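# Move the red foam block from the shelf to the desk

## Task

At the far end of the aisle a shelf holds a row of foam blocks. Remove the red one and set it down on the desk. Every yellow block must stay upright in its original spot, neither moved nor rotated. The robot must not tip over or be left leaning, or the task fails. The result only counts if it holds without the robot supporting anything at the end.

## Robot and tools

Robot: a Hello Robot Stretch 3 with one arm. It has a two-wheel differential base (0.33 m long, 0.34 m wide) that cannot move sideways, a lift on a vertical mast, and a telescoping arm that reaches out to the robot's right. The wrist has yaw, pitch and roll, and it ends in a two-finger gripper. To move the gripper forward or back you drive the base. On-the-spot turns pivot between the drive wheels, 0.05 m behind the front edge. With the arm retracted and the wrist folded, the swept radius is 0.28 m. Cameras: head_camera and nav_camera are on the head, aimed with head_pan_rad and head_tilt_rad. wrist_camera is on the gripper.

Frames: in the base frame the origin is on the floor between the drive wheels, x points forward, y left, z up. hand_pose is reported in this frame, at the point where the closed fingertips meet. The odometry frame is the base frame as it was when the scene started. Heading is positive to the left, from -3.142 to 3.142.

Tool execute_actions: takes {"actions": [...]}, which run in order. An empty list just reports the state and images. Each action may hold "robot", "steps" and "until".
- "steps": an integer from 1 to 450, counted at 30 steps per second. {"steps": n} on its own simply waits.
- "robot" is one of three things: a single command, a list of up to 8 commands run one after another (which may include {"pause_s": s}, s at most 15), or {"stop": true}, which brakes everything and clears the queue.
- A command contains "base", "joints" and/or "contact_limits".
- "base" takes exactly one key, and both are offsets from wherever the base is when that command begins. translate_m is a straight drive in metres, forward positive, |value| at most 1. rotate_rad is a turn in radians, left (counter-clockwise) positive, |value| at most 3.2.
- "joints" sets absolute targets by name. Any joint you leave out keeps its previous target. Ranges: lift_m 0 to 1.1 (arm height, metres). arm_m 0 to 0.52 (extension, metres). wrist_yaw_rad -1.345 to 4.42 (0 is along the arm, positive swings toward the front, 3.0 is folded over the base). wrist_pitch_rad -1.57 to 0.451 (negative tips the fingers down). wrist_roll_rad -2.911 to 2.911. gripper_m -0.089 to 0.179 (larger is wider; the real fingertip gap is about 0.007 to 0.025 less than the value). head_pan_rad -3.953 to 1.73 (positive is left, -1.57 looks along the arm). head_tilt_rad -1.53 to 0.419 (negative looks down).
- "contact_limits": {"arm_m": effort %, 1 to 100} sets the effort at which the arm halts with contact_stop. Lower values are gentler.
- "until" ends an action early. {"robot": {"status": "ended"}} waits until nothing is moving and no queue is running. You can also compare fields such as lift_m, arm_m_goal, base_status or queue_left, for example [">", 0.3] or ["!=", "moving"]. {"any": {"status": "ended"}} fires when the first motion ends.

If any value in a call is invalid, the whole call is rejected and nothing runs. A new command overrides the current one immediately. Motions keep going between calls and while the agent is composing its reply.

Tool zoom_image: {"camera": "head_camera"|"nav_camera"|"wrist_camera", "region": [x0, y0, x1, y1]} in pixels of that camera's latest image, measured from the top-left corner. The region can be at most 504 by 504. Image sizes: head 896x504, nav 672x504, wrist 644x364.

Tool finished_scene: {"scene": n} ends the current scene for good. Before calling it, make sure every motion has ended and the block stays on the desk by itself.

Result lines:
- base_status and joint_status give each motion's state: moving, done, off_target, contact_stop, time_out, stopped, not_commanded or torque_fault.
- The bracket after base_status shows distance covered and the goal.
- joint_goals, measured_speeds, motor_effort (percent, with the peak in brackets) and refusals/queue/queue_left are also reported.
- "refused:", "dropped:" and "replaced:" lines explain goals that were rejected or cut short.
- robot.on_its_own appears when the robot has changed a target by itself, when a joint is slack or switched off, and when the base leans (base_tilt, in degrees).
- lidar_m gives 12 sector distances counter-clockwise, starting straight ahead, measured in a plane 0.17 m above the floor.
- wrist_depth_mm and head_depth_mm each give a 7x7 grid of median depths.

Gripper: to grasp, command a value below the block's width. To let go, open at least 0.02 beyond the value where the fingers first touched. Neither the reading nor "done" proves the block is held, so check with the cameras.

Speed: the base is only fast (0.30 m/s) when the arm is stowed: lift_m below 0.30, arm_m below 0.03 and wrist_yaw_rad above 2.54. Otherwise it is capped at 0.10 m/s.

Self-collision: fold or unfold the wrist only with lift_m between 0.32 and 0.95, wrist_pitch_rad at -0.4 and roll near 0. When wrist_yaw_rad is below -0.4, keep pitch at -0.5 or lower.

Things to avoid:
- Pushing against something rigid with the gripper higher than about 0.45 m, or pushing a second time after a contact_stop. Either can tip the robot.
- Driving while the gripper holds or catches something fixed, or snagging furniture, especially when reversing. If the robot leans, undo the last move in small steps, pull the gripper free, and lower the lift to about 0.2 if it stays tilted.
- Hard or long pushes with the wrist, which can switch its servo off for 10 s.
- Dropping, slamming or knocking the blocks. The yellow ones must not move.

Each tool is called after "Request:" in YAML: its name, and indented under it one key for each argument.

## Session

Request:
execute_actions:
  actions: []

Scene clock: 0.00 s.
robot.base_odometry: x=+0.000 y=+0.000 heading=+0.000 (m, m, rad; robot's odometry frame)
robot.turned_by_wheels: +0.000 (rad since the last result)
robot.turned_by_imu: +0.000 (rad since the last result)
robot.base_tilt: forward=-0.2 right=-0.4 (deg)
robot.lidar_m: 0.85 1.68 1.66 1.81 2.13 1.64 2.04 2.08 2.09 0.98 0.94 0.78
robot.head_depth_mm: 754 760 752 753 749 748 747 / 803 805 805 802 801 800 796 / 871 867 865 861 859 856 855 / 1808 2531 2597 2634 2610 2607 2411 / 1871 2338 2360 2286 2304 2292 2211 / 1874 2115 2092 2048 2066 2047 2021 / 1825 1906 1884 1886 1866 1865 1851
robot.base_status: not_commanded
robot.joint_positions: lift_m=+0.570 arm_m=+0.001 wrist_yaw_rad=+2.914 wrist_pitch_rad=-0.433 wrist_roll_rad=-0.001 gripper_m=+0.037 head_pan_rad=+0.010 head_tilt_rad=+0.009
robot.joint_goals: lift_m=+0.570 arm_m=+0.001 wrist_yaw_rad=+2.914 wrist_pitch_rad=-0.433 wrist_roll_rad=-0.001 gripper_m=+0.037 head_pan_rad=+0.010 head_tilt_rad=+0.009
robot.joint_status: lift_m=not_commanded arm_m=not_commanded wrist_yaw_rad=not_commanded wrist_pitch_rad=not_commanded wrist_roll_rad=not_commanded gripper_m=not_commanded head_pan_rad=not_commanded head_tilt_rad=not_commanded
robot.measured_speeds: translate_m=+0.000 rotate_rad=+0.000 lift_m=+0.000 arm_m=+0.000 wrist_yaw_rad=+0.000 wrist_pitch_rad=+0.000 wrist_roll_rad=+0.000 head_pan_rad=+0.000 head_tilt_rad=+0.000
robot: refusals=0 queue=idle queue_left=0
robot.motor_effort: left_wheel=-1 right_wheel=+0 lift_m=+33 arm_m=-1 wrist_yaw_rad=+0 wrist_pitch_rad=+4 wrist_roll_rad=+0 gripper_m=+0 head_pan_rad=+0 head_tilt_rad=+3 (%)
robot.hand_pose: x=+0.0289 y=+0.0705 z=+0.5798 quat_wxyz=(+0.229, +0.703, +0.073, +0.669) (m; robot's base frame)
robot.wrist_depth_mm: - - - - - - - / - - - - - - - / - - - - - - - / - - - - - - - / 893 - 960 947 - - - / 759 762 773 792 833 864 873 / 674 678 695 704 712 719 750
pictures: head_camera (sideways: a quarter turn clockwise sets it upright), nav_camera (sideways: a quarter turn counterclockwise sets it upright), wrist_camera
Images, in order (width x height): head_camera 896x504, nav_camera 672x504, wrist_camera 644x364.

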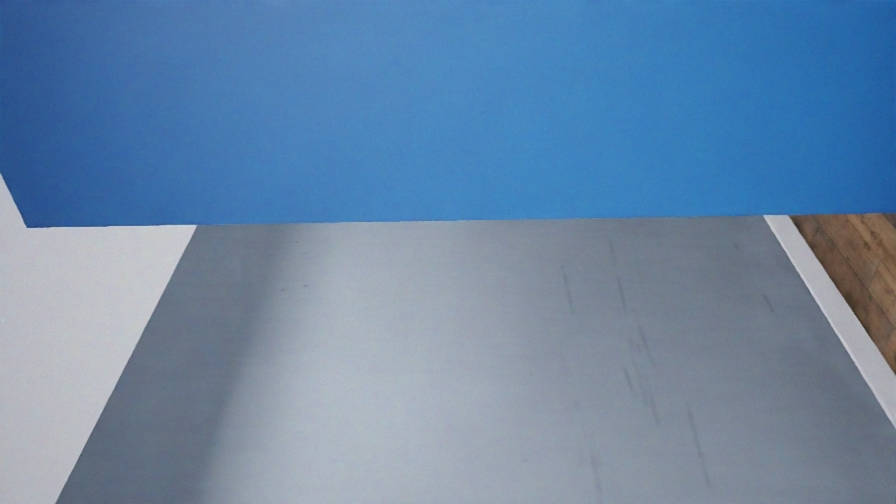

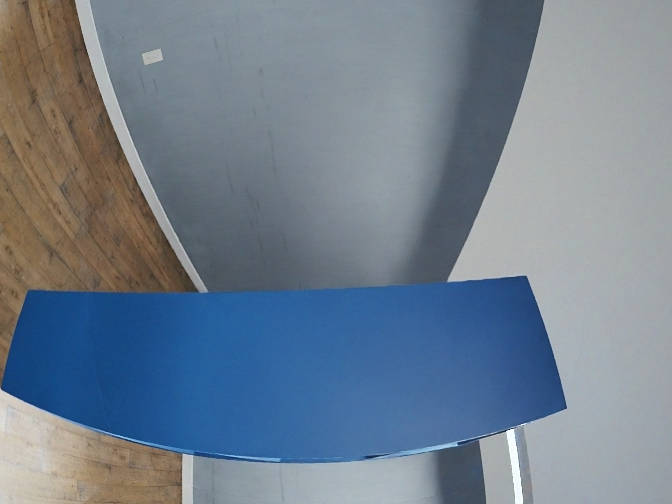

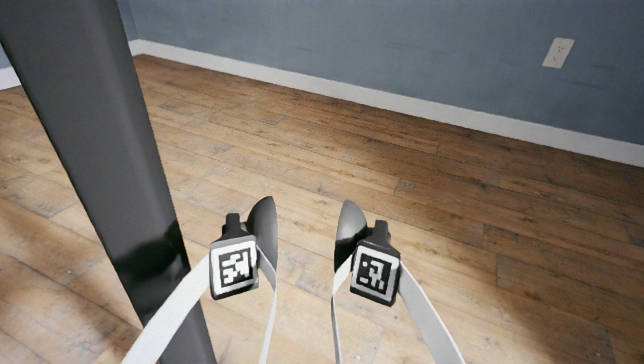

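Request:
execute_actions:
  actions:
    - {"robot": {"joints": {"head_pan_rad": -0.8, "head_tilt_rad": -0.3, "lift_m": 0.27, "wrist_yaw_rad": 3.0, "wrist_pitch_rad": -0.4}}, "steps": 150, "until": {"robot": {"head_pan_rad_status": "done"}}}

Scene clock: 2.60 s.
robot.base_odometry: x=+0.000 y=+0.000 heading=+0.000 (m, m, rad; robot's odometry frame)
robot.turned_by_wheels: +0.000 (rad since the last result)
robot.turned_by_imu: +0.001 (rad since the last result)
robot.base_tilt: forward=-0.3 right=-0.3 (deg)
robot.lidar_m: 0.85 1.68 1.67 1.80 2.13 1.64 2.04 2.08 2.09 0.98 0.94 0.79
robot.head_depth_mm: 1090 1433 1661 1391 1217 1223 1437 / 1450 1531 1646 1709 1655 1622 1541 / 2171 2123 2474 2582 2227 1938 1594 / 2282 2427 2532 2665 2756 2017 1580 / 2265 2402 2529 2608 2718 2027 1587 / 2213 2296 2411 1630 1687 1318 1150 / 842 672 699 732 768 810 861
robot.base_status: not_commanded
robot.joint_positions: lift_m=+0.490 arm_m=+0.001 wrist_yaw_rad=+2.998 wrist_pitch_rad=-0.420 wrist_roll_rad=-0.001 gripper_m=+0.037 head_pan_rad=-0.793 head_tilt_rad=-0.296
robot.joint_goals: lift_m=+0.270 arm_m=+0.001 wrist_yaw_rad=+3.000 wrist_pitch_rad=-0.400 wrist_roll_rad=-0.001 gripper_m=+0.037 head_pan_rad=-0.800 head_tilt_rad=-0.300
robot.joint_status: lift_m=moving arm_m=not_commanded wrist_yaw_rad=moving wrist_pitch_rad=moving wrist_roll_rad=not_commanded gripper_m=not_commanded head_pan_rad=done head_tilt_rad=done
robot.measured_speeds: translate_m=+0.000 rotate_rad=+0.000 lift_m=-0.110 arm_m=+0.000 wrist_yaw_rad=+0.000 wrist_pitch_rad=+0.000 wrist_roll_rad=+0.000 head_pan_rad=+0.000 head_tilt_rad=+0.000
robot: refusals=0 queue=running queue_left=0
robot.motor_effort: left_wheel=-1(1) right_wheel=+0(0) lift_m=+27(34) arm_m=+0(0) wrist_yaw_rad=+3(2) wrist_pitch_rad=+7(7) wrist_roll_rad=+0(0) gripper_m=-1(0) head_pan_rad=-5(57) head_tilt_rad=-3(28) (%)
robot.hand_pose: x=+0.0108 y=+0.0756 z=+0.5023 quat_wxyz=(+0.197, +0.700, +0.098, +0.680) (m; robot's base frame)
robot.wrist_depth_mm: - - - - - - - / - - - - - - - / - - - - - - - / 954 - - - - - - / 805 803 - 838 891 911 933 / 680 705 - 710 749 755 772 / 605 603 615 629 654 653 681
pictures: head_camera (sideways: a quarter turn clockwise sets it upright), nav_camera (sideways: a quarter turn counterclockwise sets it upright), wrist_camera
Images, in order (width x height): head_camera 896x504, nav_camera 672x504, wrist_camera 644x364.

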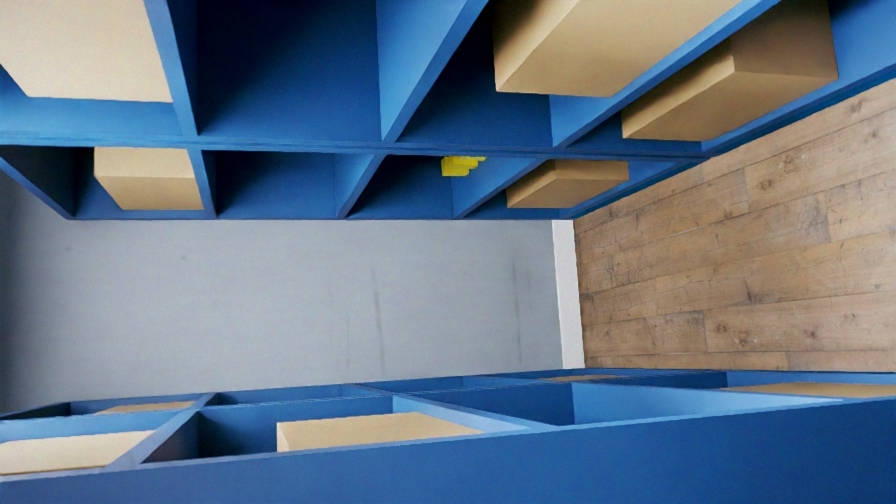

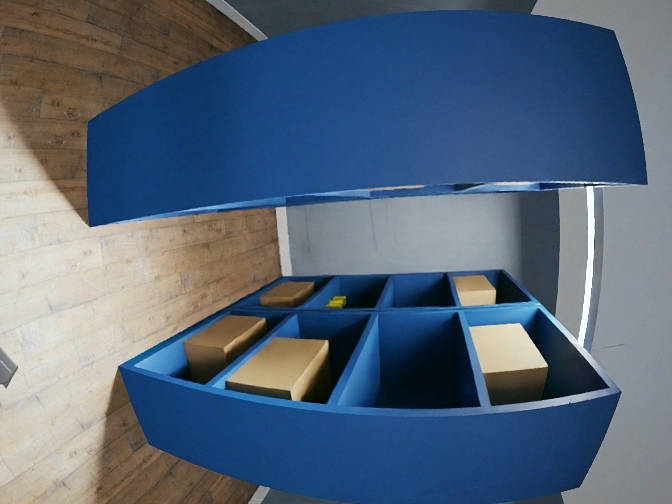

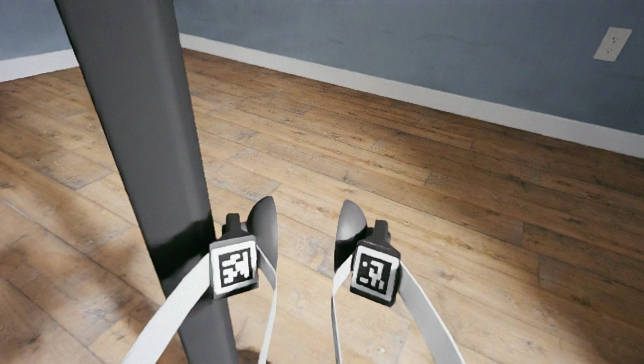

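Request:
execute_actions:
  actions:
    - {"robot": [{"base": {"rotate_rad": -0.974}, "joints": {"head_pan_rad": 0.0, "head_tilt_rad": -0.5}}, {"base": {"translate_m": 0.527}}, {"base": {"rotate_rad": 0.319}}], "steps": 450, "until": {"robot": {"status": "ended"}}}

Scene clock: 12.20 s.
robot.base_odometry: x=+0.296 y=-0.436 heading=-0.655 (m, m, rad; robot's odometry frame)
robot.turned_by_wheels: -0.655 (rad since the last result)
robot.turned_by_imu: -0.663 (rad since the last result)
robot.base_tilt: forward=+0.0 right=-0.3 (deg)
robot.lidar_m: 1.18 0.38 0.40 1.83 1.90 2.61 2.15 2.39 2.00 1.93 0.45 0.77
robot.head_depth_mm: 1021 1064 1110 1232 1249 1180 1153 / 1761 1866 2039 1755 1761 1521 1339 / 1819 1944 2101 2276 2014 1599 1350 / 1803 1925 2097 2327 2040 1616 1338 / 1789 1946 2081 2271 2007 1614 1342 / 1759 1840 2011 1346 1378 1500 1252 / 963 1029 1034 1215 1212 972 861
robot.base_status: done (rotate_rad +0.3189 of +0.3190)
robot.joint_positions: lift_m=+0.270 arm_m=+0.001 wrist_yaw_rad=+2.999 wrist_pitch_rad=-0.419 wrist_roll_rad=-0.001 gripper_m=+0.037 head_pan_rad=-0.007 head_tilt_rad=-0.495
robot.joint_goals: lift_m=+0.270 arm_m=+0.001 wrist_yaw_rad=+3.000 wrist_pitch_rad=-0.400 wrist_roll_rad=-0.001 gripper_m=+0.037 head_pan_rad=+0.000 head_tilt_rad=-0.500
robot.joint_status: lift_m=done arm_m=not_commanded wrist_yaw_rad=done wrist_pitch_rad=done wrist_roll_rad=not_commanded gripper_m=not_commanded head_pan_rad=done head_tilt_rad=done
robot.measured_speeds: translate_m=+0.000 rotate_rad=+0.000 lift_m=+0.000 arm_m=+0.000 wrist_yaw_rad=+0.000 wrist_pitch_rad=+0.000 wrist_roll_rad=+0.000 head_pan_rad=+0.000 head_tilt_rad=+0.000
robot: refusals=0 queue=done queue_left=0
robot.motor_effort: left_wheel=-4(10) right_wheel=+3(7) lift_m=+25(30) arm_m=-1(0) wrist_yaw_rad=+0(2) wrist_pitch_rad=+6(5) wrist_roll_rad=+0(0) gripper_m=+0(0) head_pan_rad=+5(59) head_tilt_rad=-4(23) (%)
robot.hand_pose: x=+0.0106 y=+0.0757 z=+0.2827 quat_wxyz=(+0.196, +0.700, +0.098, +0.680) (m; robot's base frame)
robot.wrist_depth_mm: - - - - 608 385 315 / - - - - 618 387 413 / 804 - 841 883 633 388 446 / 639 628 668 701 645 444 474 / 531 534 - 564 564 490 515 / 461 478 - 487 489 500 512 / - - - 420 420 433 443
pictures: head_camera (sideways: a quarter turn clockwise sets it upright), nav_camera (sideways: a quarter turn counterclockwise sets it upright), wrist_camera
Images, in order (width x height): head_camera 896x504, nav_camera 672x504, wrist_camera 644x364.

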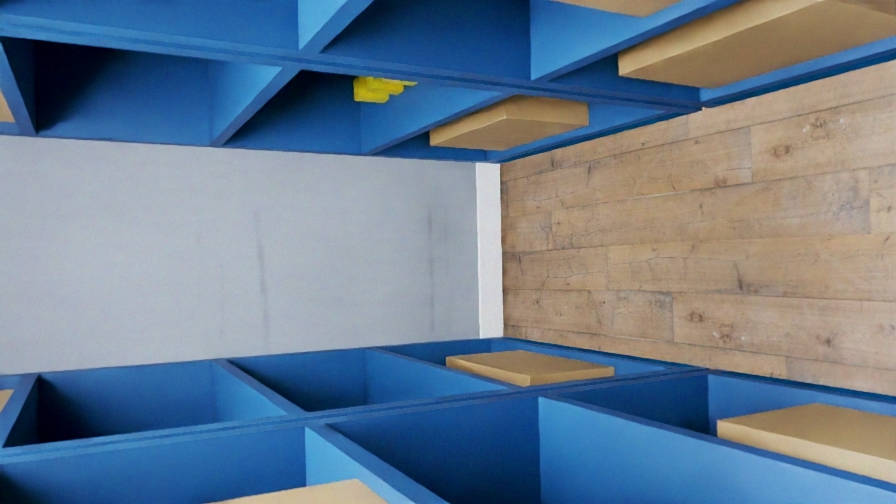

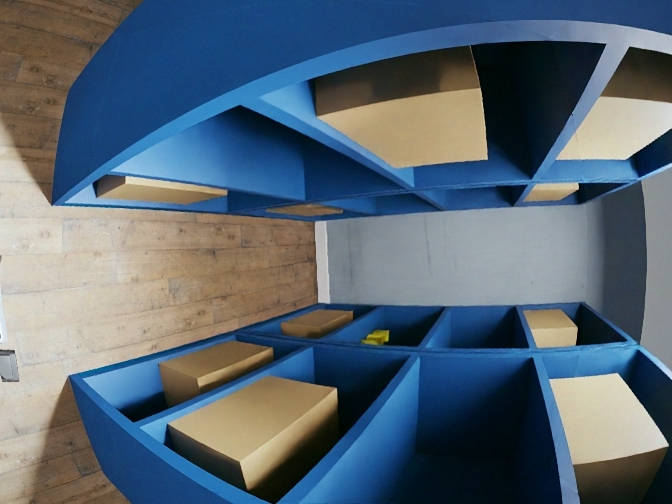

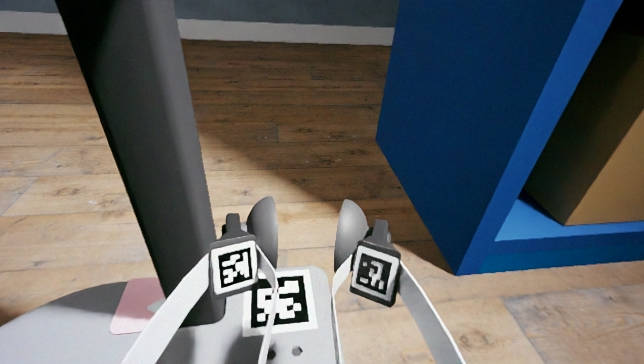

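Request:
execute_actions:
  actions:
    - {"robot": [{"base": {"rotate_rad": 0.025}, "joints": {"head_pan_rad": -0.7, "head_tilt_rad": -0.75}}, {"base": {"translate_m": 1.0}}], "steps": 450, "until": {"robot": {"status": "ended"}}}

Scene clock: 21.33 s.
robot.base_odometry: x=+1.104 y=-1.025 heading=-0.630 (m, m, rad; robot's odometry frame)
robot.turned_by_wheels: +0.025 (rad since the last result)
robot.turned_by_imu: +0.027 (rad since the last result)
robot.base_tilt: forward=-0.2 right=-0.5 (deg)
robot.lidar_m: 0.84 0.31 0.27 0.37 0.31 0.35 3.13 0.78 0.42 0.41 0.42 0.68
robot.head_depth_mm: 848 760 471 509 580 684 830 / 926 759 560 1086 904 786 930 / 1004 763 606 1114 928 1217 1138 / 1097 762 1278 1053 977 1239 1177 / 1087 767 1336 1101 1221 1325 1177 / 1022 846 1274 1234 1510 1349 1181 / 972 1058 1217 1373 1511 1347 1176
robot.base_status: done (translate_m +1.0000 of +1.0000)
robot.joint_positions: lift_m=+0.270 arm_m=+0.001 wrist_yaw_rad=+2.999 wrist_pitch_rad=-0.419 wrist_roll_rad=-0.001 gripper_m=+0.037 head_pan_rad=-0.693 head_tilt_rad=-0.741
robot.joint_goals: lift_m=+0.270 arm_m=+0.001 wrist_yaw_rad=+3.000 wrist_pitch_rad=-0.400 wrist_roll_rad=-0.001 gripper_m=+0.037 head_pan_rad=-0.700 head_tilt_rad=-0.750
robot.joint_status: lift_m=done arm_m=not_commanded wrist_yaw_rad=done wrist_pitch_rad=done wrist_roll_rad=not_commanded gripper_m=not_commanded head_pan_rad=done head_tilt_rad=done
robot.measured_speeds: translate_m=+0.000 rotate_rad=+0.000 lift_m=+0.000 arm_m=+0.000 wrist_yaw_rad=+0.000 wrist_pitch_rad=+0.000 wrist_roll_rad=+0.000 head_pan_rad=+0.000 head_tilt_rad=+0.000
robot: refusals=0 queue=done queue_left=0
robot.motor_effort: left_wheel=-4(10) right_wheel=+2(7) lift_m=+25(25) arm_m=-1(1) wrist_yaw_rad=+1(1) wrist_pitch_rad=+5(6) wrist_roll_rad=+0(0) gripper_m=+0(0) head_pan_rad=-4(57) head_tilt_rad=-5(31) (%)
robot.hand_pose: x=+0.0106 y=+0.0757 z=+0.2827 quat_wxyz=(+0.196, +0.700, +0.098, +0.680) (m; robot's base frame)
robot.wrist_depth_mm: 255 - 616 635 363 266 434 / 257 - 681 696 365 286 443 / 282 - 673 706 369 322 471 / 308 319 541 564 375 371 467 / 341 357 - 460 408 466 464 / 374 384 - 423 457 470 486 / - - - 421 422 426 441
pictures: head_camera (sideways: a quarter turn clockwise sets it upright), nav_camera (sideways: a quarter turn counterclockwise sets it upright), wrist_camera
Images, in order (width x height): head_camera 896x504, nav_camera 672x504, wrist_camera 644x364.

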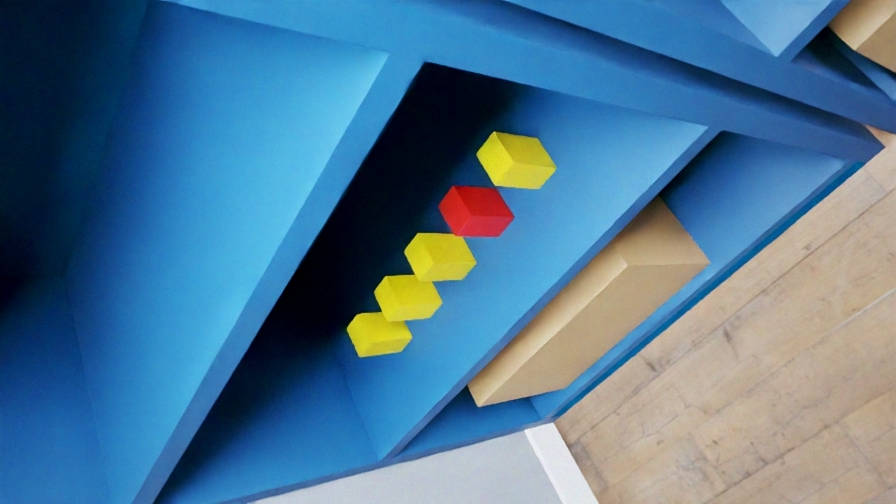

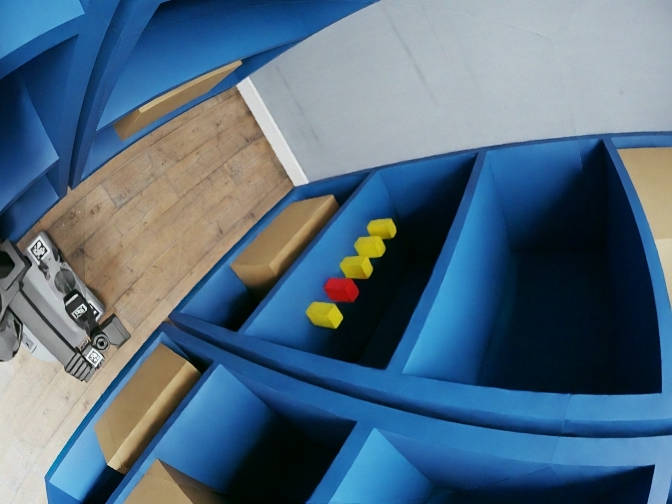

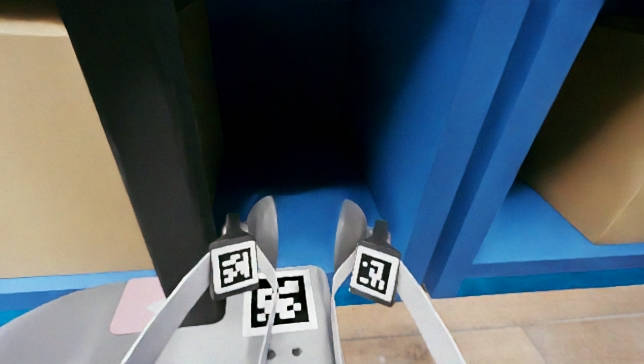

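Request:
zoom_image:
  camera: "head_camera"
  region: [330, 110, 730, 470]

Region (330, 110, 730, 470) of head_camera's 896x504 image, scaled by 1.260, with more detail than that image has; it fills the top 454 rows of this view, and the rest is white.

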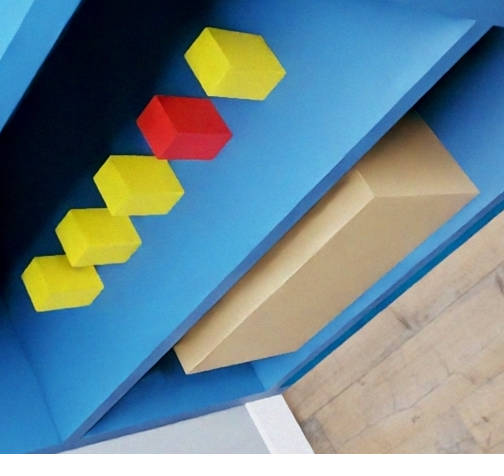

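Request:
execute_actions:
  actions:
    - {"robot": [{"base": {"rotate_rad": -0.035}}, {"base": {"translate_m": 0.566}}], "steps": 300, "until": {"robot": {"x": [">", 1.364]}}}
    - {"robot": {"joints": {"lift_m": 0.52, "head_pan_rad": -1.57, "head_tilt_rad": -1.0}}, "steps": 200, "until": {"robot": {"lift_m": [">", 0.34]}}}
    - {"robot": {"joints": {"wrist_yaw_rad": 1.4}}, "steps": 200, "until": {"robot": {"wrist_yaw_rad": ["<", 1.9]}}}
    - {"robot": {"joints": {"wrist_pitch_rad": 0.0}}, "steps": 200, "until": {"robot": {"wrist_pitch_rad": [">", -0.05], "lift_m": [">", 0.5]}}}
    - {"robot": {"joints": {"wrist_yaw_rad": 0.0, "gripper_m": 0.078}}, "steps": 300, "until": {"robot": {"status": "ended"}}}

Scene clock: 35.93 s.
robot.base_odometry: x=+1.550 y=-1.374 heading=-0.665 (m, m, rad; robot's odometry frame)
robot.turned_by_wheels: -0.035 (rad since the last result)
robot.turned_by_imu: -0.034 (rad since the last result)
robot.base_tilt: forward=-0.3 right=-0.3 (deg)
robot.lidar_m: 0.57 0.35 0.25 0.24 0.25 0.38 0.94 0.55 0.50 0.40 0.42 0.57
robot.head_depth_mm: 553 461 942 875 916 1187 1110 / 554 461 998 888 1210 1214 - / 555 460 980 858 1212 1198 - / 555 460 979 861 976 1174 - / 553 460 979 861 976 1184 1107 / 555 461 980 860 976 1187 1111 / 555 461 976 859 832 1193 1112
robot.base_status: done (translate_m +0.5660 of +0.5660)
robot.joint_positions: lift_m=+0.520 arm_m=+0.001 wrist_yaw_rad=+0.002 wrist_pitch_rad=-0.023 wrist_roll_rad=-0.001 gripper_m=+0.078 head_pan_rad=-1.563 head_tilt_rad=-0.987
robot.joint_goals: lift_m=+0.520 arm_m=+0.001 wrist_yaw_rad=+0.000 wrist_pitch_rad=+0.000 wrist_roll_rad=-0.001 gripper_m=+0.078 head_pan_rad=-1.570 head_tilt_rad=-1.000
robot.joint_status: lift_m=done arm_m=not_commanded wrist_yaw_rad=done wrist_pitch_rad=done wrist_roll_rad=not_commanded gripper_m=done head_pan_rad=done head_tilt_rad=done
robot.measured_speeds: translate_m=+0.000 rotate_rad=+0.000 lift_m=+0.000 arm_m=+0.000 wrist_yaw_rad=+0.000 wrist_pitch_rad=+0.000 wrist_roll_rad=+0.000 head_pan_rad=+0.000 head_tilt_rad=+0.000
robot: refusals=0 queue=done queue_left=0
robot.motor_effort: left_wheel=+1(9) right_wheel=+0(5) lift_m=+40(38) arm_m=+0(0) wrist_yaw_rad=-2(2) wrist_pitch_rad=+7(4) wrist_roll_rad=+0(0) gripper_m=+0(81) head_pan_rad=-4(61) head_tilt_rad=-7(30) (%)
robot.hand_pose: x=-0.0210 y=-0.4019 z=+0.6285 quat_wxyz=(+0.708, +0.009, -0.706, -0.008) (m; robot's base frame)
robot.wrist_depth_mm: 535 539 539 539 546 476 326 / 543 550 556 561 567 472 325 / 565 574 568 583 586 466 322 / 305 583 582 592 601 463 317 / 278 275 277 372 424 430 315 / 276 280 282 291 291 327 302 / 225 228 233 237 243 250 257
pictures: head_camera (sideways: a quarter turn clockwise sets it upright), nav_camera (sideways: a quarter turn counterclockwise sets it upright), wrist_camera
Images, in order (width x height): head_camera 896x504, nav_camera 672x504, wrist_camera 644x364.

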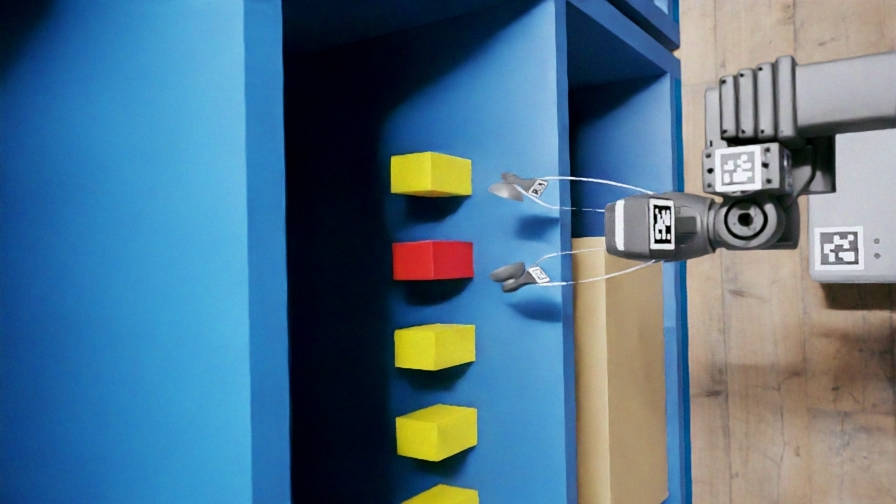

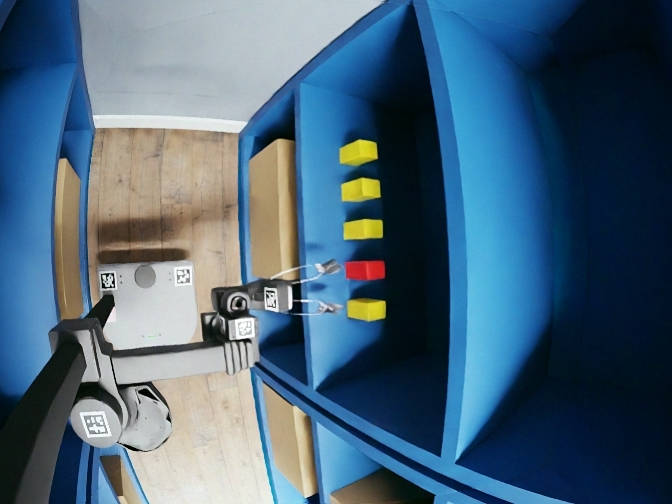

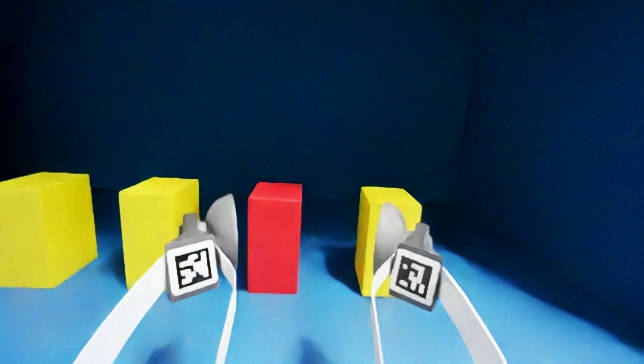

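Request:
execute_actions:
  actions:
    - {"robot": {"joints": {"lift_m": 0.467, "arm_m": 0.06}, "base": {"translate_m": 0.029}}, "steps": 300, "until": {"robot": {"status": "ended"}}}

Scene clock: 39.03 s.
robot.base_odometry: x=+1.572 y=-1.392 heading=-0.665 (m, m, rad; robot's odometry frame)
robot.turned_by_wheels: +0.000 (rad since the last result)
robot.turned_by_imu: +0.001 (rad since the last result)
robot.base_tilt: forward=-0.3 right=-0.6 (deg)
robot.lidar_m: 0.54 0.35 0.25 0.24 0.25 0.41 0.94 0.56 0.52 0.40 0.42 0.57
robot.head_depth_mm: 553 461 972 891 962 1180 1103 / 554 460 977 880 1213 1201 - / 554 461 980 862 1221 - - / 555 461 981 850 831 1188 1151 / 553 460 972 861 976 1189 1108 / 554 462 977 861 978 1185 1106 / 554 461 981 861 835 1181 1109
robot.base_status: done (translate_m +0.0290 of +0.0290)
robot.joint_positions: lift_m=+0.467 arm_m=+0.060 wrist_yaw_rad=+0.001 wrist_pitch_rad=-0.022 wrist_roll_rad=-0.001 gripper_m=+0.078 head_pan_rad=-1.563 head_tilt_rad=-0.987
robot.joint_goals: lift_m=+0.467 arm_m=+0.060 wrist_yaw_rad=+0.000 wrist_pitch_rad=+0.000 wrist_roll_rad=-0.001 gripper_m=+0.078 head_pan_rad=-1.570 head_tilt_rad=-1.000
robot.joint_status: lift_m=done arm_m=done wrist_yaw_rad=done wrist_pitch_rad=done wrist_roll_rad=not_commanded gripper_m=done head_pan_rad=done head_tilt_rad=done
robot.measured_speeds: translate_m=+0.000 rotate_rad=+0.000 lift_m=+0.000 arm_m=+0.000 wrist_yaw_rad=+0.000 wrist_pitch_rad=+0.000 wrist_roll_rad=+0.000 head_pan_rad=+0.000 head_tilt_rad=+0.000
robot: refusals=0 queue=done queue_left=0
robot.motor_effort: left_wheel=+0(5) right_wheel=+0(2) lift_m=+25(45) arm_m=+4(6) wrist_yaw_rad=-1(2) wrist_pitch_rad=+7(7) wrist_roll_rad=+0(0) gripper_m=+0(0) head_pan_rad=-4(4) head_tilt_rad=-7(7) (%)
robot.hand_pose: x=-0.0212 y=-0.4602 z=+0.5763 quat_wxyz=(+0.708, +0.008, -0.707, -0.008) (m; robot's base frame)
robot.wrist_depth_mm: 480 477 486 494 497 500 358 / 494 493 500 507 512 509 356 / 505 507 517 525 530 504 350 / 242 205 426 210 251 425 348 / 234 213 289 217 222 295 320 / 195 197 196 210 202 225 232 / 154 157 158 164 167 172 177
pictures: head_camera (sideways: a quarter turn clockwise sets it upright), nav_camera (sideways: a quarter turn counterclockwise sets it upright), wrist_camera
Images, in order (width x height): head_camera 896x504, nav_camera 672x504, wrist_camera 644x364.

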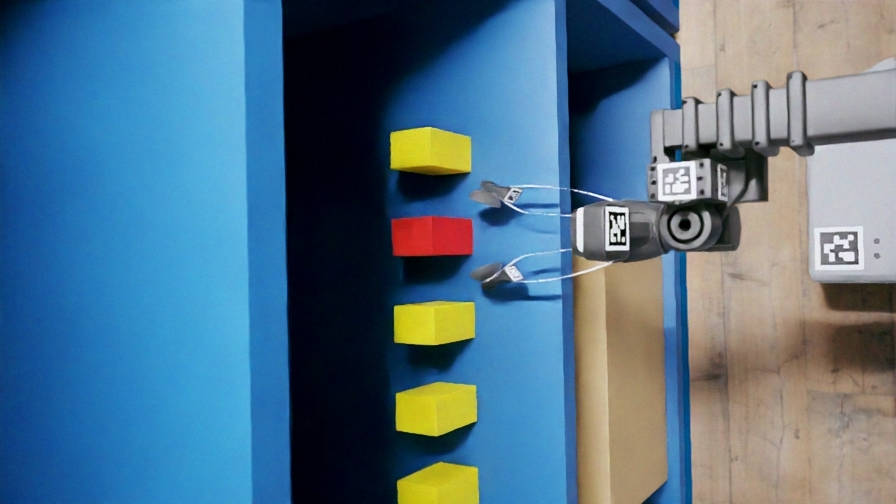

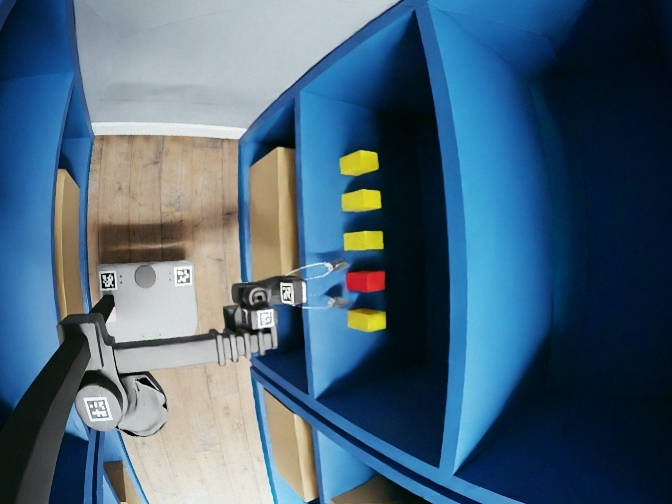

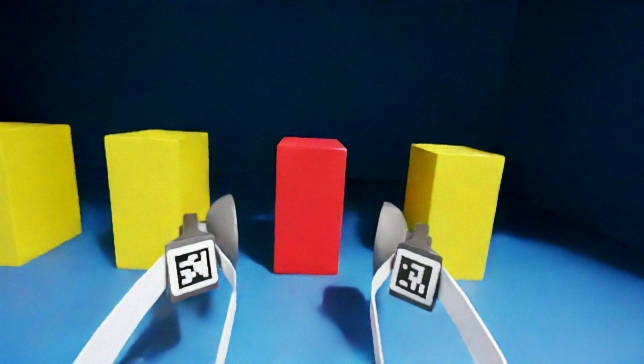

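Request:
execute_actions:
  actions:
    - {"robot": [{"joints": {"arm_m": 0.14}}, {"joints": {"gripper_m": 0.005}}, {"joints": {"lift_m": 0.495}}, {"joints": {"arm_m": 0.0}}], "steps": 400, "until": {"robot": {"status": "ended"}}}

Scene clock: 46.03 s.
robot.base_odometry: x=+1.572 y=-1.392 heading=-0.665 (m, m, rad; robot's odometry frame)
robot.turned_by_wheels: +0.000 (rad since the last result)
robot.turned_by_imu: +0.001 (rad since the last result)
robot.base_tilt: forward=-0.1 right=-0.4 (deg)
robot.lidar_m: 0.54 0.35 0.25 0.24 0.25 0.41 0.94 0.56 0.51 0.40 0.42 0.57
robot.head_depth_mm: 555 460 974 893 961 1187 1109 / 555 460 974 875 1216 1199 - / 553 460 976 858 1231 1206 - / 553 460 978 896 978 1181 - / 554 461 978 860 974 1182 1111 / 553 460 980 860 981 1186 1109 / 556 460 981 859 835 1181 1112
robot.base_status: done (translate_m +0.0290 of +0.0290)
robot.joint_positions: lift_m=+0.495 arm_m=+0.002 wrist_yaw_rad=+0.000 wrist_pitch_rad=-0.021 wrist_roll_rad=-0.001 gripper_m=+0.006 head_pan_rad=-1.563 head_tilt_rad=-0.987
robot.joint_goals: lift_m=+0.495 arm_m=+0.000 wrist_yaw_rad=+0.000 wrist_pitch_rad=+0.000 wrist_roll_rad=-0.001 gripper_m=+0.005 head_pan_rad=-1.570 head_tilt_rad=-1.000
robot.joint_status: lift_m=done arm_m=done wrist_yaw_rad=done wrist_pitch_rad=done wrist_roll_rad=not_commanded gripper_m=done head_pan_rad=done head_tilt_rad=done
robot.measured_speeds: translate_m=+0.000 rotate_rad=+0.000 lift_m=+0.000 arm_m=+0.000 wrist_yaw_rad=+0.000 wrist_pitch_rad=+0.000 wrist_roll_rad=+0.000 head_pan_rad=+0.000 head_tilt_rad=+0.000
robot: refusals=0 queue=done queue_left=0
robot.motor_effort: left_wheel=+0(0) right_wheel=+0(1) lift_m=+40(38) arm_m=-4(4) wrist_yaw_rad=+0(0) wrist_pitch_rad=+6(6) wrist_roll_rad=+0(0) gripper_m=-20(89) head_pan_rad=-4(4) head_tilt_rad=-8(8) (%)
robot.hand_pose: x=-0.0214 y=-0.4024 z=+0.6038 quat_wxyz=(+0.708, +0.008, -0.707, -0.008) (m; robot's base frame)
robot.wrist_depth_mm: 518 528 528 544 548 524 358 / 543 546 558 562 574 515 358 / 567 572 578 577 586 509 353 / 260 307 283 125 296 508 350 / 268 298 130 130 285 404 350 / 242 248 181 135 271 278 289 / 191 196 191 140 206 212 218
pictures: head_camera (sideways: a quarter turn clockwise sets it upright), nav_camera (sideways: a quarter turn counterclockwise sets it upright), wrist_camera
Images, in order (width x height): head_camera 896x504, nav_camera 672x504, wrist_camera 644x364.

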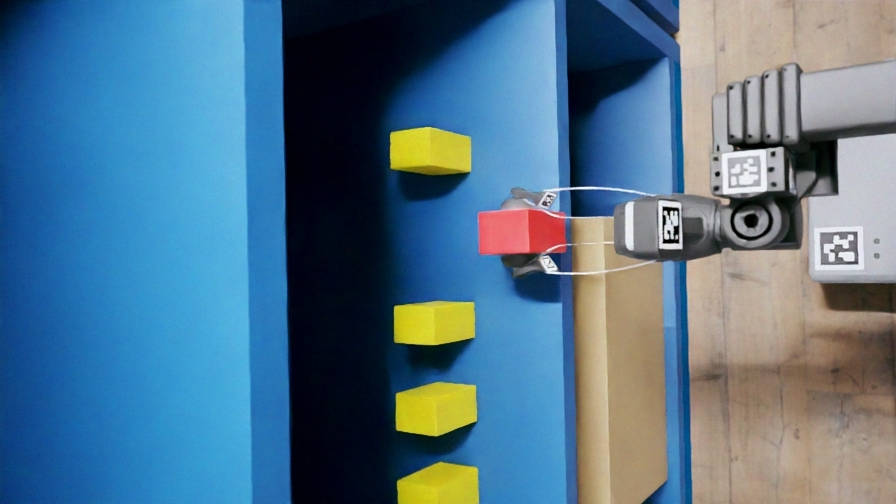

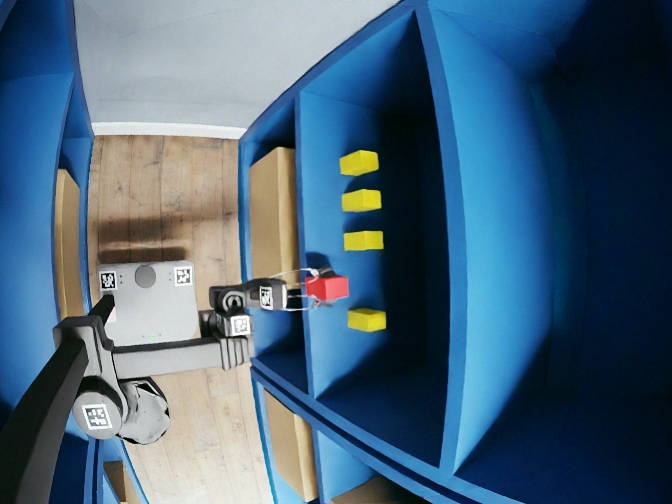

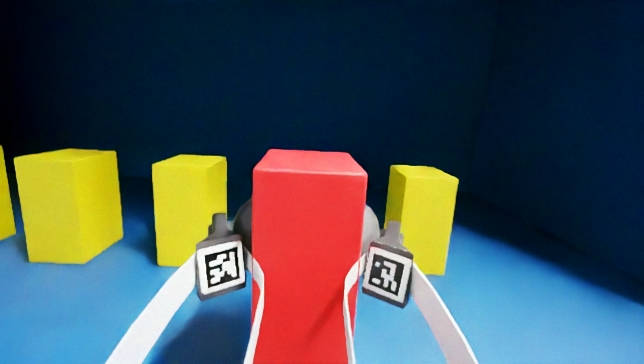

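Request:
execute_actions:
  actions:
    - {"robot": {"base": {"rotate_rad": 0.03}, "joints": {"wrist_yaw_rad": 2.75, "head_pan_rad": -3.1, "head_tilt_rad": -0.4}}, "steps": 200, "until": {"robot": {"wrist_yaw_rad": [">", 1.0], "base_status": ["!=", "moving"]}}}
    - {"robot": {"base": {"translate_m": -1.0}, "joints": {"wrist_pitch_rad": -0.4, "lift_m": 0.36}}, "steps": 200, "until": {"robot": {"wrist_yaw_rad": [">", 2.7], "wrist_pitch_rad": ["<", -0.36]}}}
    - {"robot": {"joints": {"lift_m": 0.29}}, "steps": 400, "until": {"robot": {"translate_m": ["<", -0.75]}}}
    - {"robot": {"base": {"translate_m": -1.0}}, "steps": 300, "until": {"robot": {"translate_m": ["<", -0.3]}}}

Scene clock: 55.63 s.
robot.base_odometry: x=+0.719 y=-0.764 heading=-0.635 (m, m, rad; robot's odometry frame)
robot.turned_by_wheels: +0.030 (rad since the last result)
robot.turned_by_imu: +0.033 (rad since the last result)
robot.base_tilt: forward=-0.8 right=-0.8 (deg)
robot.lidar_m: 0.96 0.37 0.28 0.27 0.28 2.66 3.13 2.65 0.42 0.49 0.40 0.55
robot.head_depth_mm: 2637 2817 3007 3046 2281 1761 1430 / 2658 2849 2968 3202 2263 1764 1418 / 2655 2877 2974 3123 2269 1760 1427 / 2668 2861 3010 3221 2334 1754 1432 / 2656 2855 3073 3152 2287 1772 1431 / 2680 2864 3083 3230 2301 1767 1448 / 2685 2891 3054 3136 2330 1776 1425
robot.base_status: moving (translate_m -0.3034 of -1.0000)
robot.joint_positions: lift_m=+0.290 arm_m=+0.002 wrist_yaw_rad=+2.748 wrist_pitch_rad=-0.418 wrist_roll_rad=-0.001 gripper_m=+0.006 head_pan_rad=-3.093 head_tilt_rad=-0.408
robot.joint_goals: lift_m=+0.290 arm_m=+0.000 wrist_yaw_rad=+2.750 wrist_pitch_rad=-0.400 wrist_roll_rad=-0.001 gripper_m=+0.005 head_pan_rad=-3.100 head_tilt_rad=-0.400
robot.joint_status: lift_m=done arm_m=done wrist_yaw_rad=done wrist_pitch_rad=done wrist_roll_rad=not_commanded gripper_m=done head_pan_rad=done head_tilt_rad=done
robot.measured_speeds: translate_m=-0.294 rotate_rad=+0.000 lift_m=+0.000 arm_m=+0.000 wrist_yaw_rad=+0.000 wrist_pitch_rad=+0.000 wrist_roll_rad=+0.000 head_pan_rad=+0.000 head_tilt_rad=+0.000
robot: refusals=0 queue=running queue_left=0
robot.motor_effort: left_wheel=-5(11) right_wheel=+0(3) lift_m=+25(36) arm_m=-4(4) wrist_yaw_rad=+2(4) wrist_pitch_rad=+5(6) wrist_roll_rad=+0(0) gripper_m=-20(19) head_pan_rad=-4(61) head_tilt_rad=+4(45) (%)
robot.hand_pose: x=+0.0648 y=+0.0606 z=+0.3030 quat_wxyz=(+0.279, +0.707, +0.009, +0.650) (m; robot's base frame)
robot.wrist_depth_mm: 545 364 405 437 543 617 490 / 267 278 306 340 388 635 525 / 293 304 336 379 431 655 576 / - 333 360 126 499 625 707 / - 371 130 129 552 603 639 / - 401 - 135 513 523 532 / - - - 140 436 456 463
pictures: head_camera (sideways: a quarter turn clockwise sets it upright), nav_camera (sideways: a quarter turn counterclockwise sets it upright), wrist_camera
Images, in order (width x height): head_camera 896x504, nav_camera 672x504, wrist_camera 644x364.

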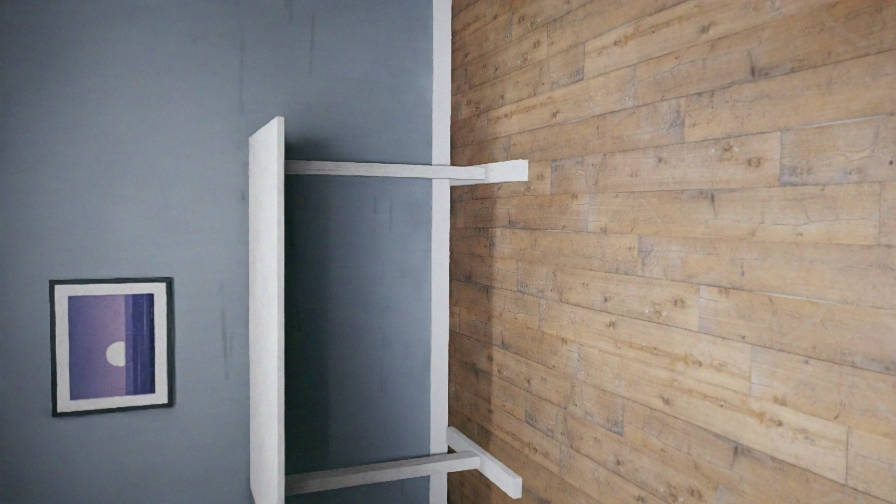

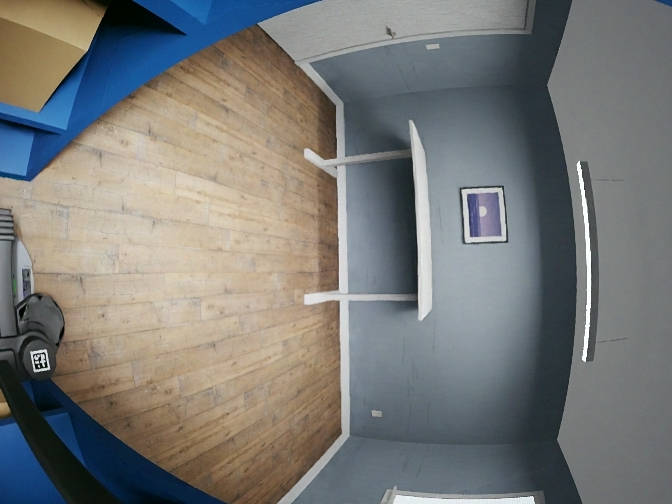

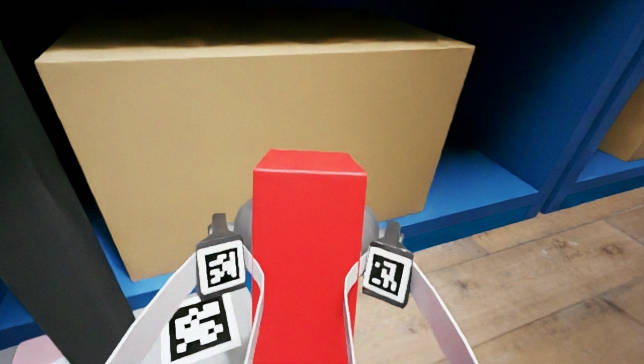

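Request:
execute_actions:
  actions: []

Scene clock: 57.67 s.
robot.base_odometry: x=+0.241 y=-0.411 heading=-0.635 (m, m, rad; robot's odometry frame)
robot.turned_by_wheels: +0.000 (rad since the last result)
robot.turned_by_imu: +0.001 (rad since the last result)
robot.base_tilt: forward=+1.4 right=+0.1 (deg)
robot.lidar_m: 1.24 0.43 0.49 1.84 1.92 2.63 2.09 2.33 1.97 1.91 0.48 0.50
robot.head_depth_mm: 2148 2312 2466 2624 2269 1748 1430 / 2148 2298 2381 2641 2307 1777 1422 / 2169 2318 2126 2655 2240 1767 1438 / 2197 2305 2406 2649 2297 1756 1433 / 2185 2339 2464 2664 2298 1750 1424 / 2162 2319 2403 2679 2313 1764 1445 / 2199 2329 2464 2708 2298 1773 1429
robot.base_status: moving (translate_m -0.8972 of -1.0000)
robot.joint_positions: lift_m=+0.290 arm_m=+0.002 wrist_yaw_rad=+2.749 wrist_pitch_rad=-0.418 wrist_roll_rad=-0.001 gripper_m=+0.006 head_pan_rad=-3.093 head_tilt_rad=-0.408
robot.joint_goals: lift_m=+0.290 arm_m=+0.000 wrist_yaw_rad=+2.750 wrist_pitch_rad=-0.400 wrist_roll_rad=-0.001 gripper_m=+0.005 head_pan_rad=-3.100 head_tilt_rad=-0.400
robot.joint_status: lift_m=done arm_m=done wrist_yaw_rad=done wrist_pitch_rad=done wrist_roll_rad=not_commanded gripper_m=done head_pan_rad=done head_tilt_rad=done
robot.measured_speeds: translate_m=-0.253 rotate_rad=-0.001 lift_m=+0.000 arm_m=+0.000 wrist_yaw_rad=+0.000 wrist_pitch_rad=+0.000 wrist_roll_rad=+0.000 head_pan_rad=+0.000 head_tilt_rad=+0.000
robot: refusals=0 queue=running queue_left=0
robot.motor_effort: left_wheel=-1(5) right_wheel=+2(5) lift_m=+25(25) arm_m=-4(5) wrist_yaw_rad=+2(2) wrist_pitch_rad=+5(5) wrist_roll_rad=+0(0) gripper_m=-19(19) head_pan_rad=-5(5) head_tilt_rad=+4(5) (%)
robot.hand_pose: x=+0.0647 y=+0.0606 z=+0.3030 quat_wxyz=(+0.279, +0.707, +0.009, +0.650) (m; robot's base frame)
robot.wrist_depth_mm: - - - - 458 475 596 / - - - 794 474 505 549 / 842 854 897 824 501 565 633 / - 685 673 126 567 611 718 / - 565 130 130 577 606 646 / - 494 - 135 515 531 533 / - - - 140 440 453 465
pictures: head_camera (sideways: a quarter turn clockwise sets it upright), nav_camera (sideways: a quarter turn counterclockwise sets it upright), wrist_camera
Images, in order (width x height): head_camera 896x504, nav_camera 672x504, wrist_camera 644x364.

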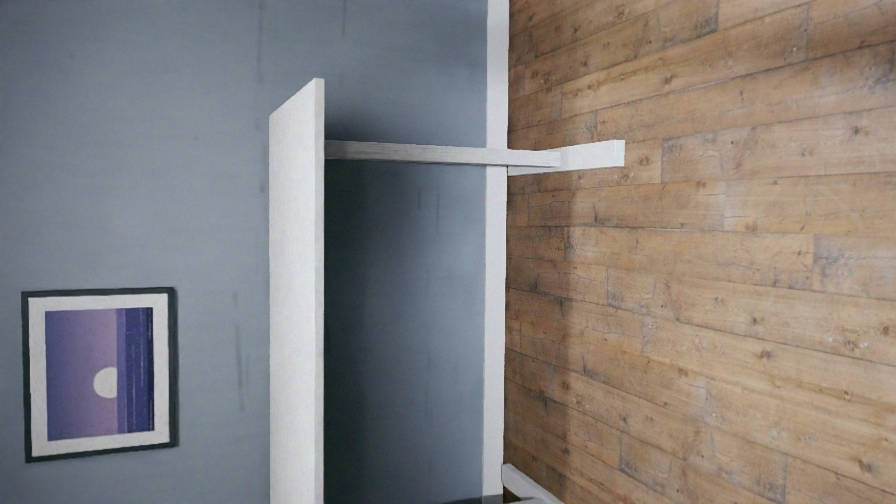

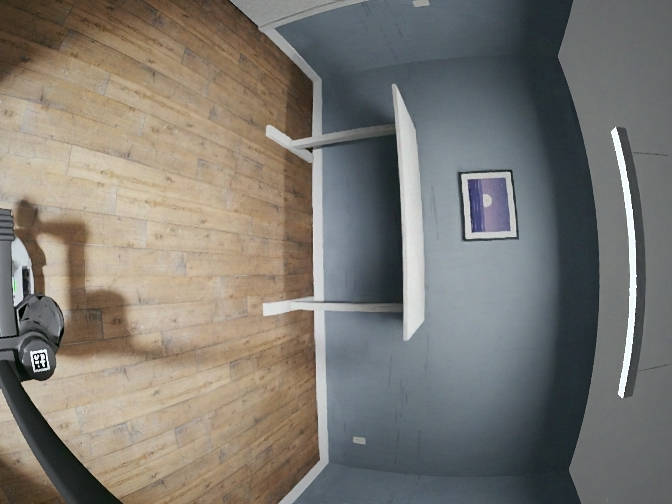

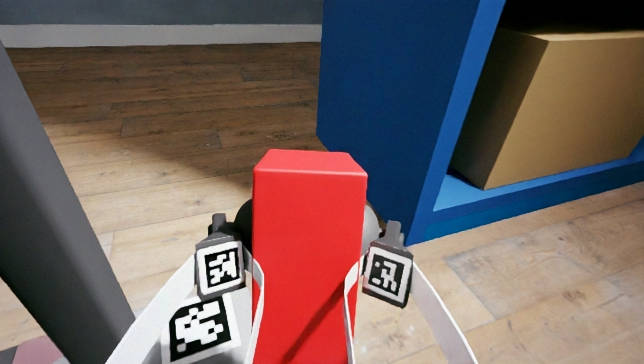

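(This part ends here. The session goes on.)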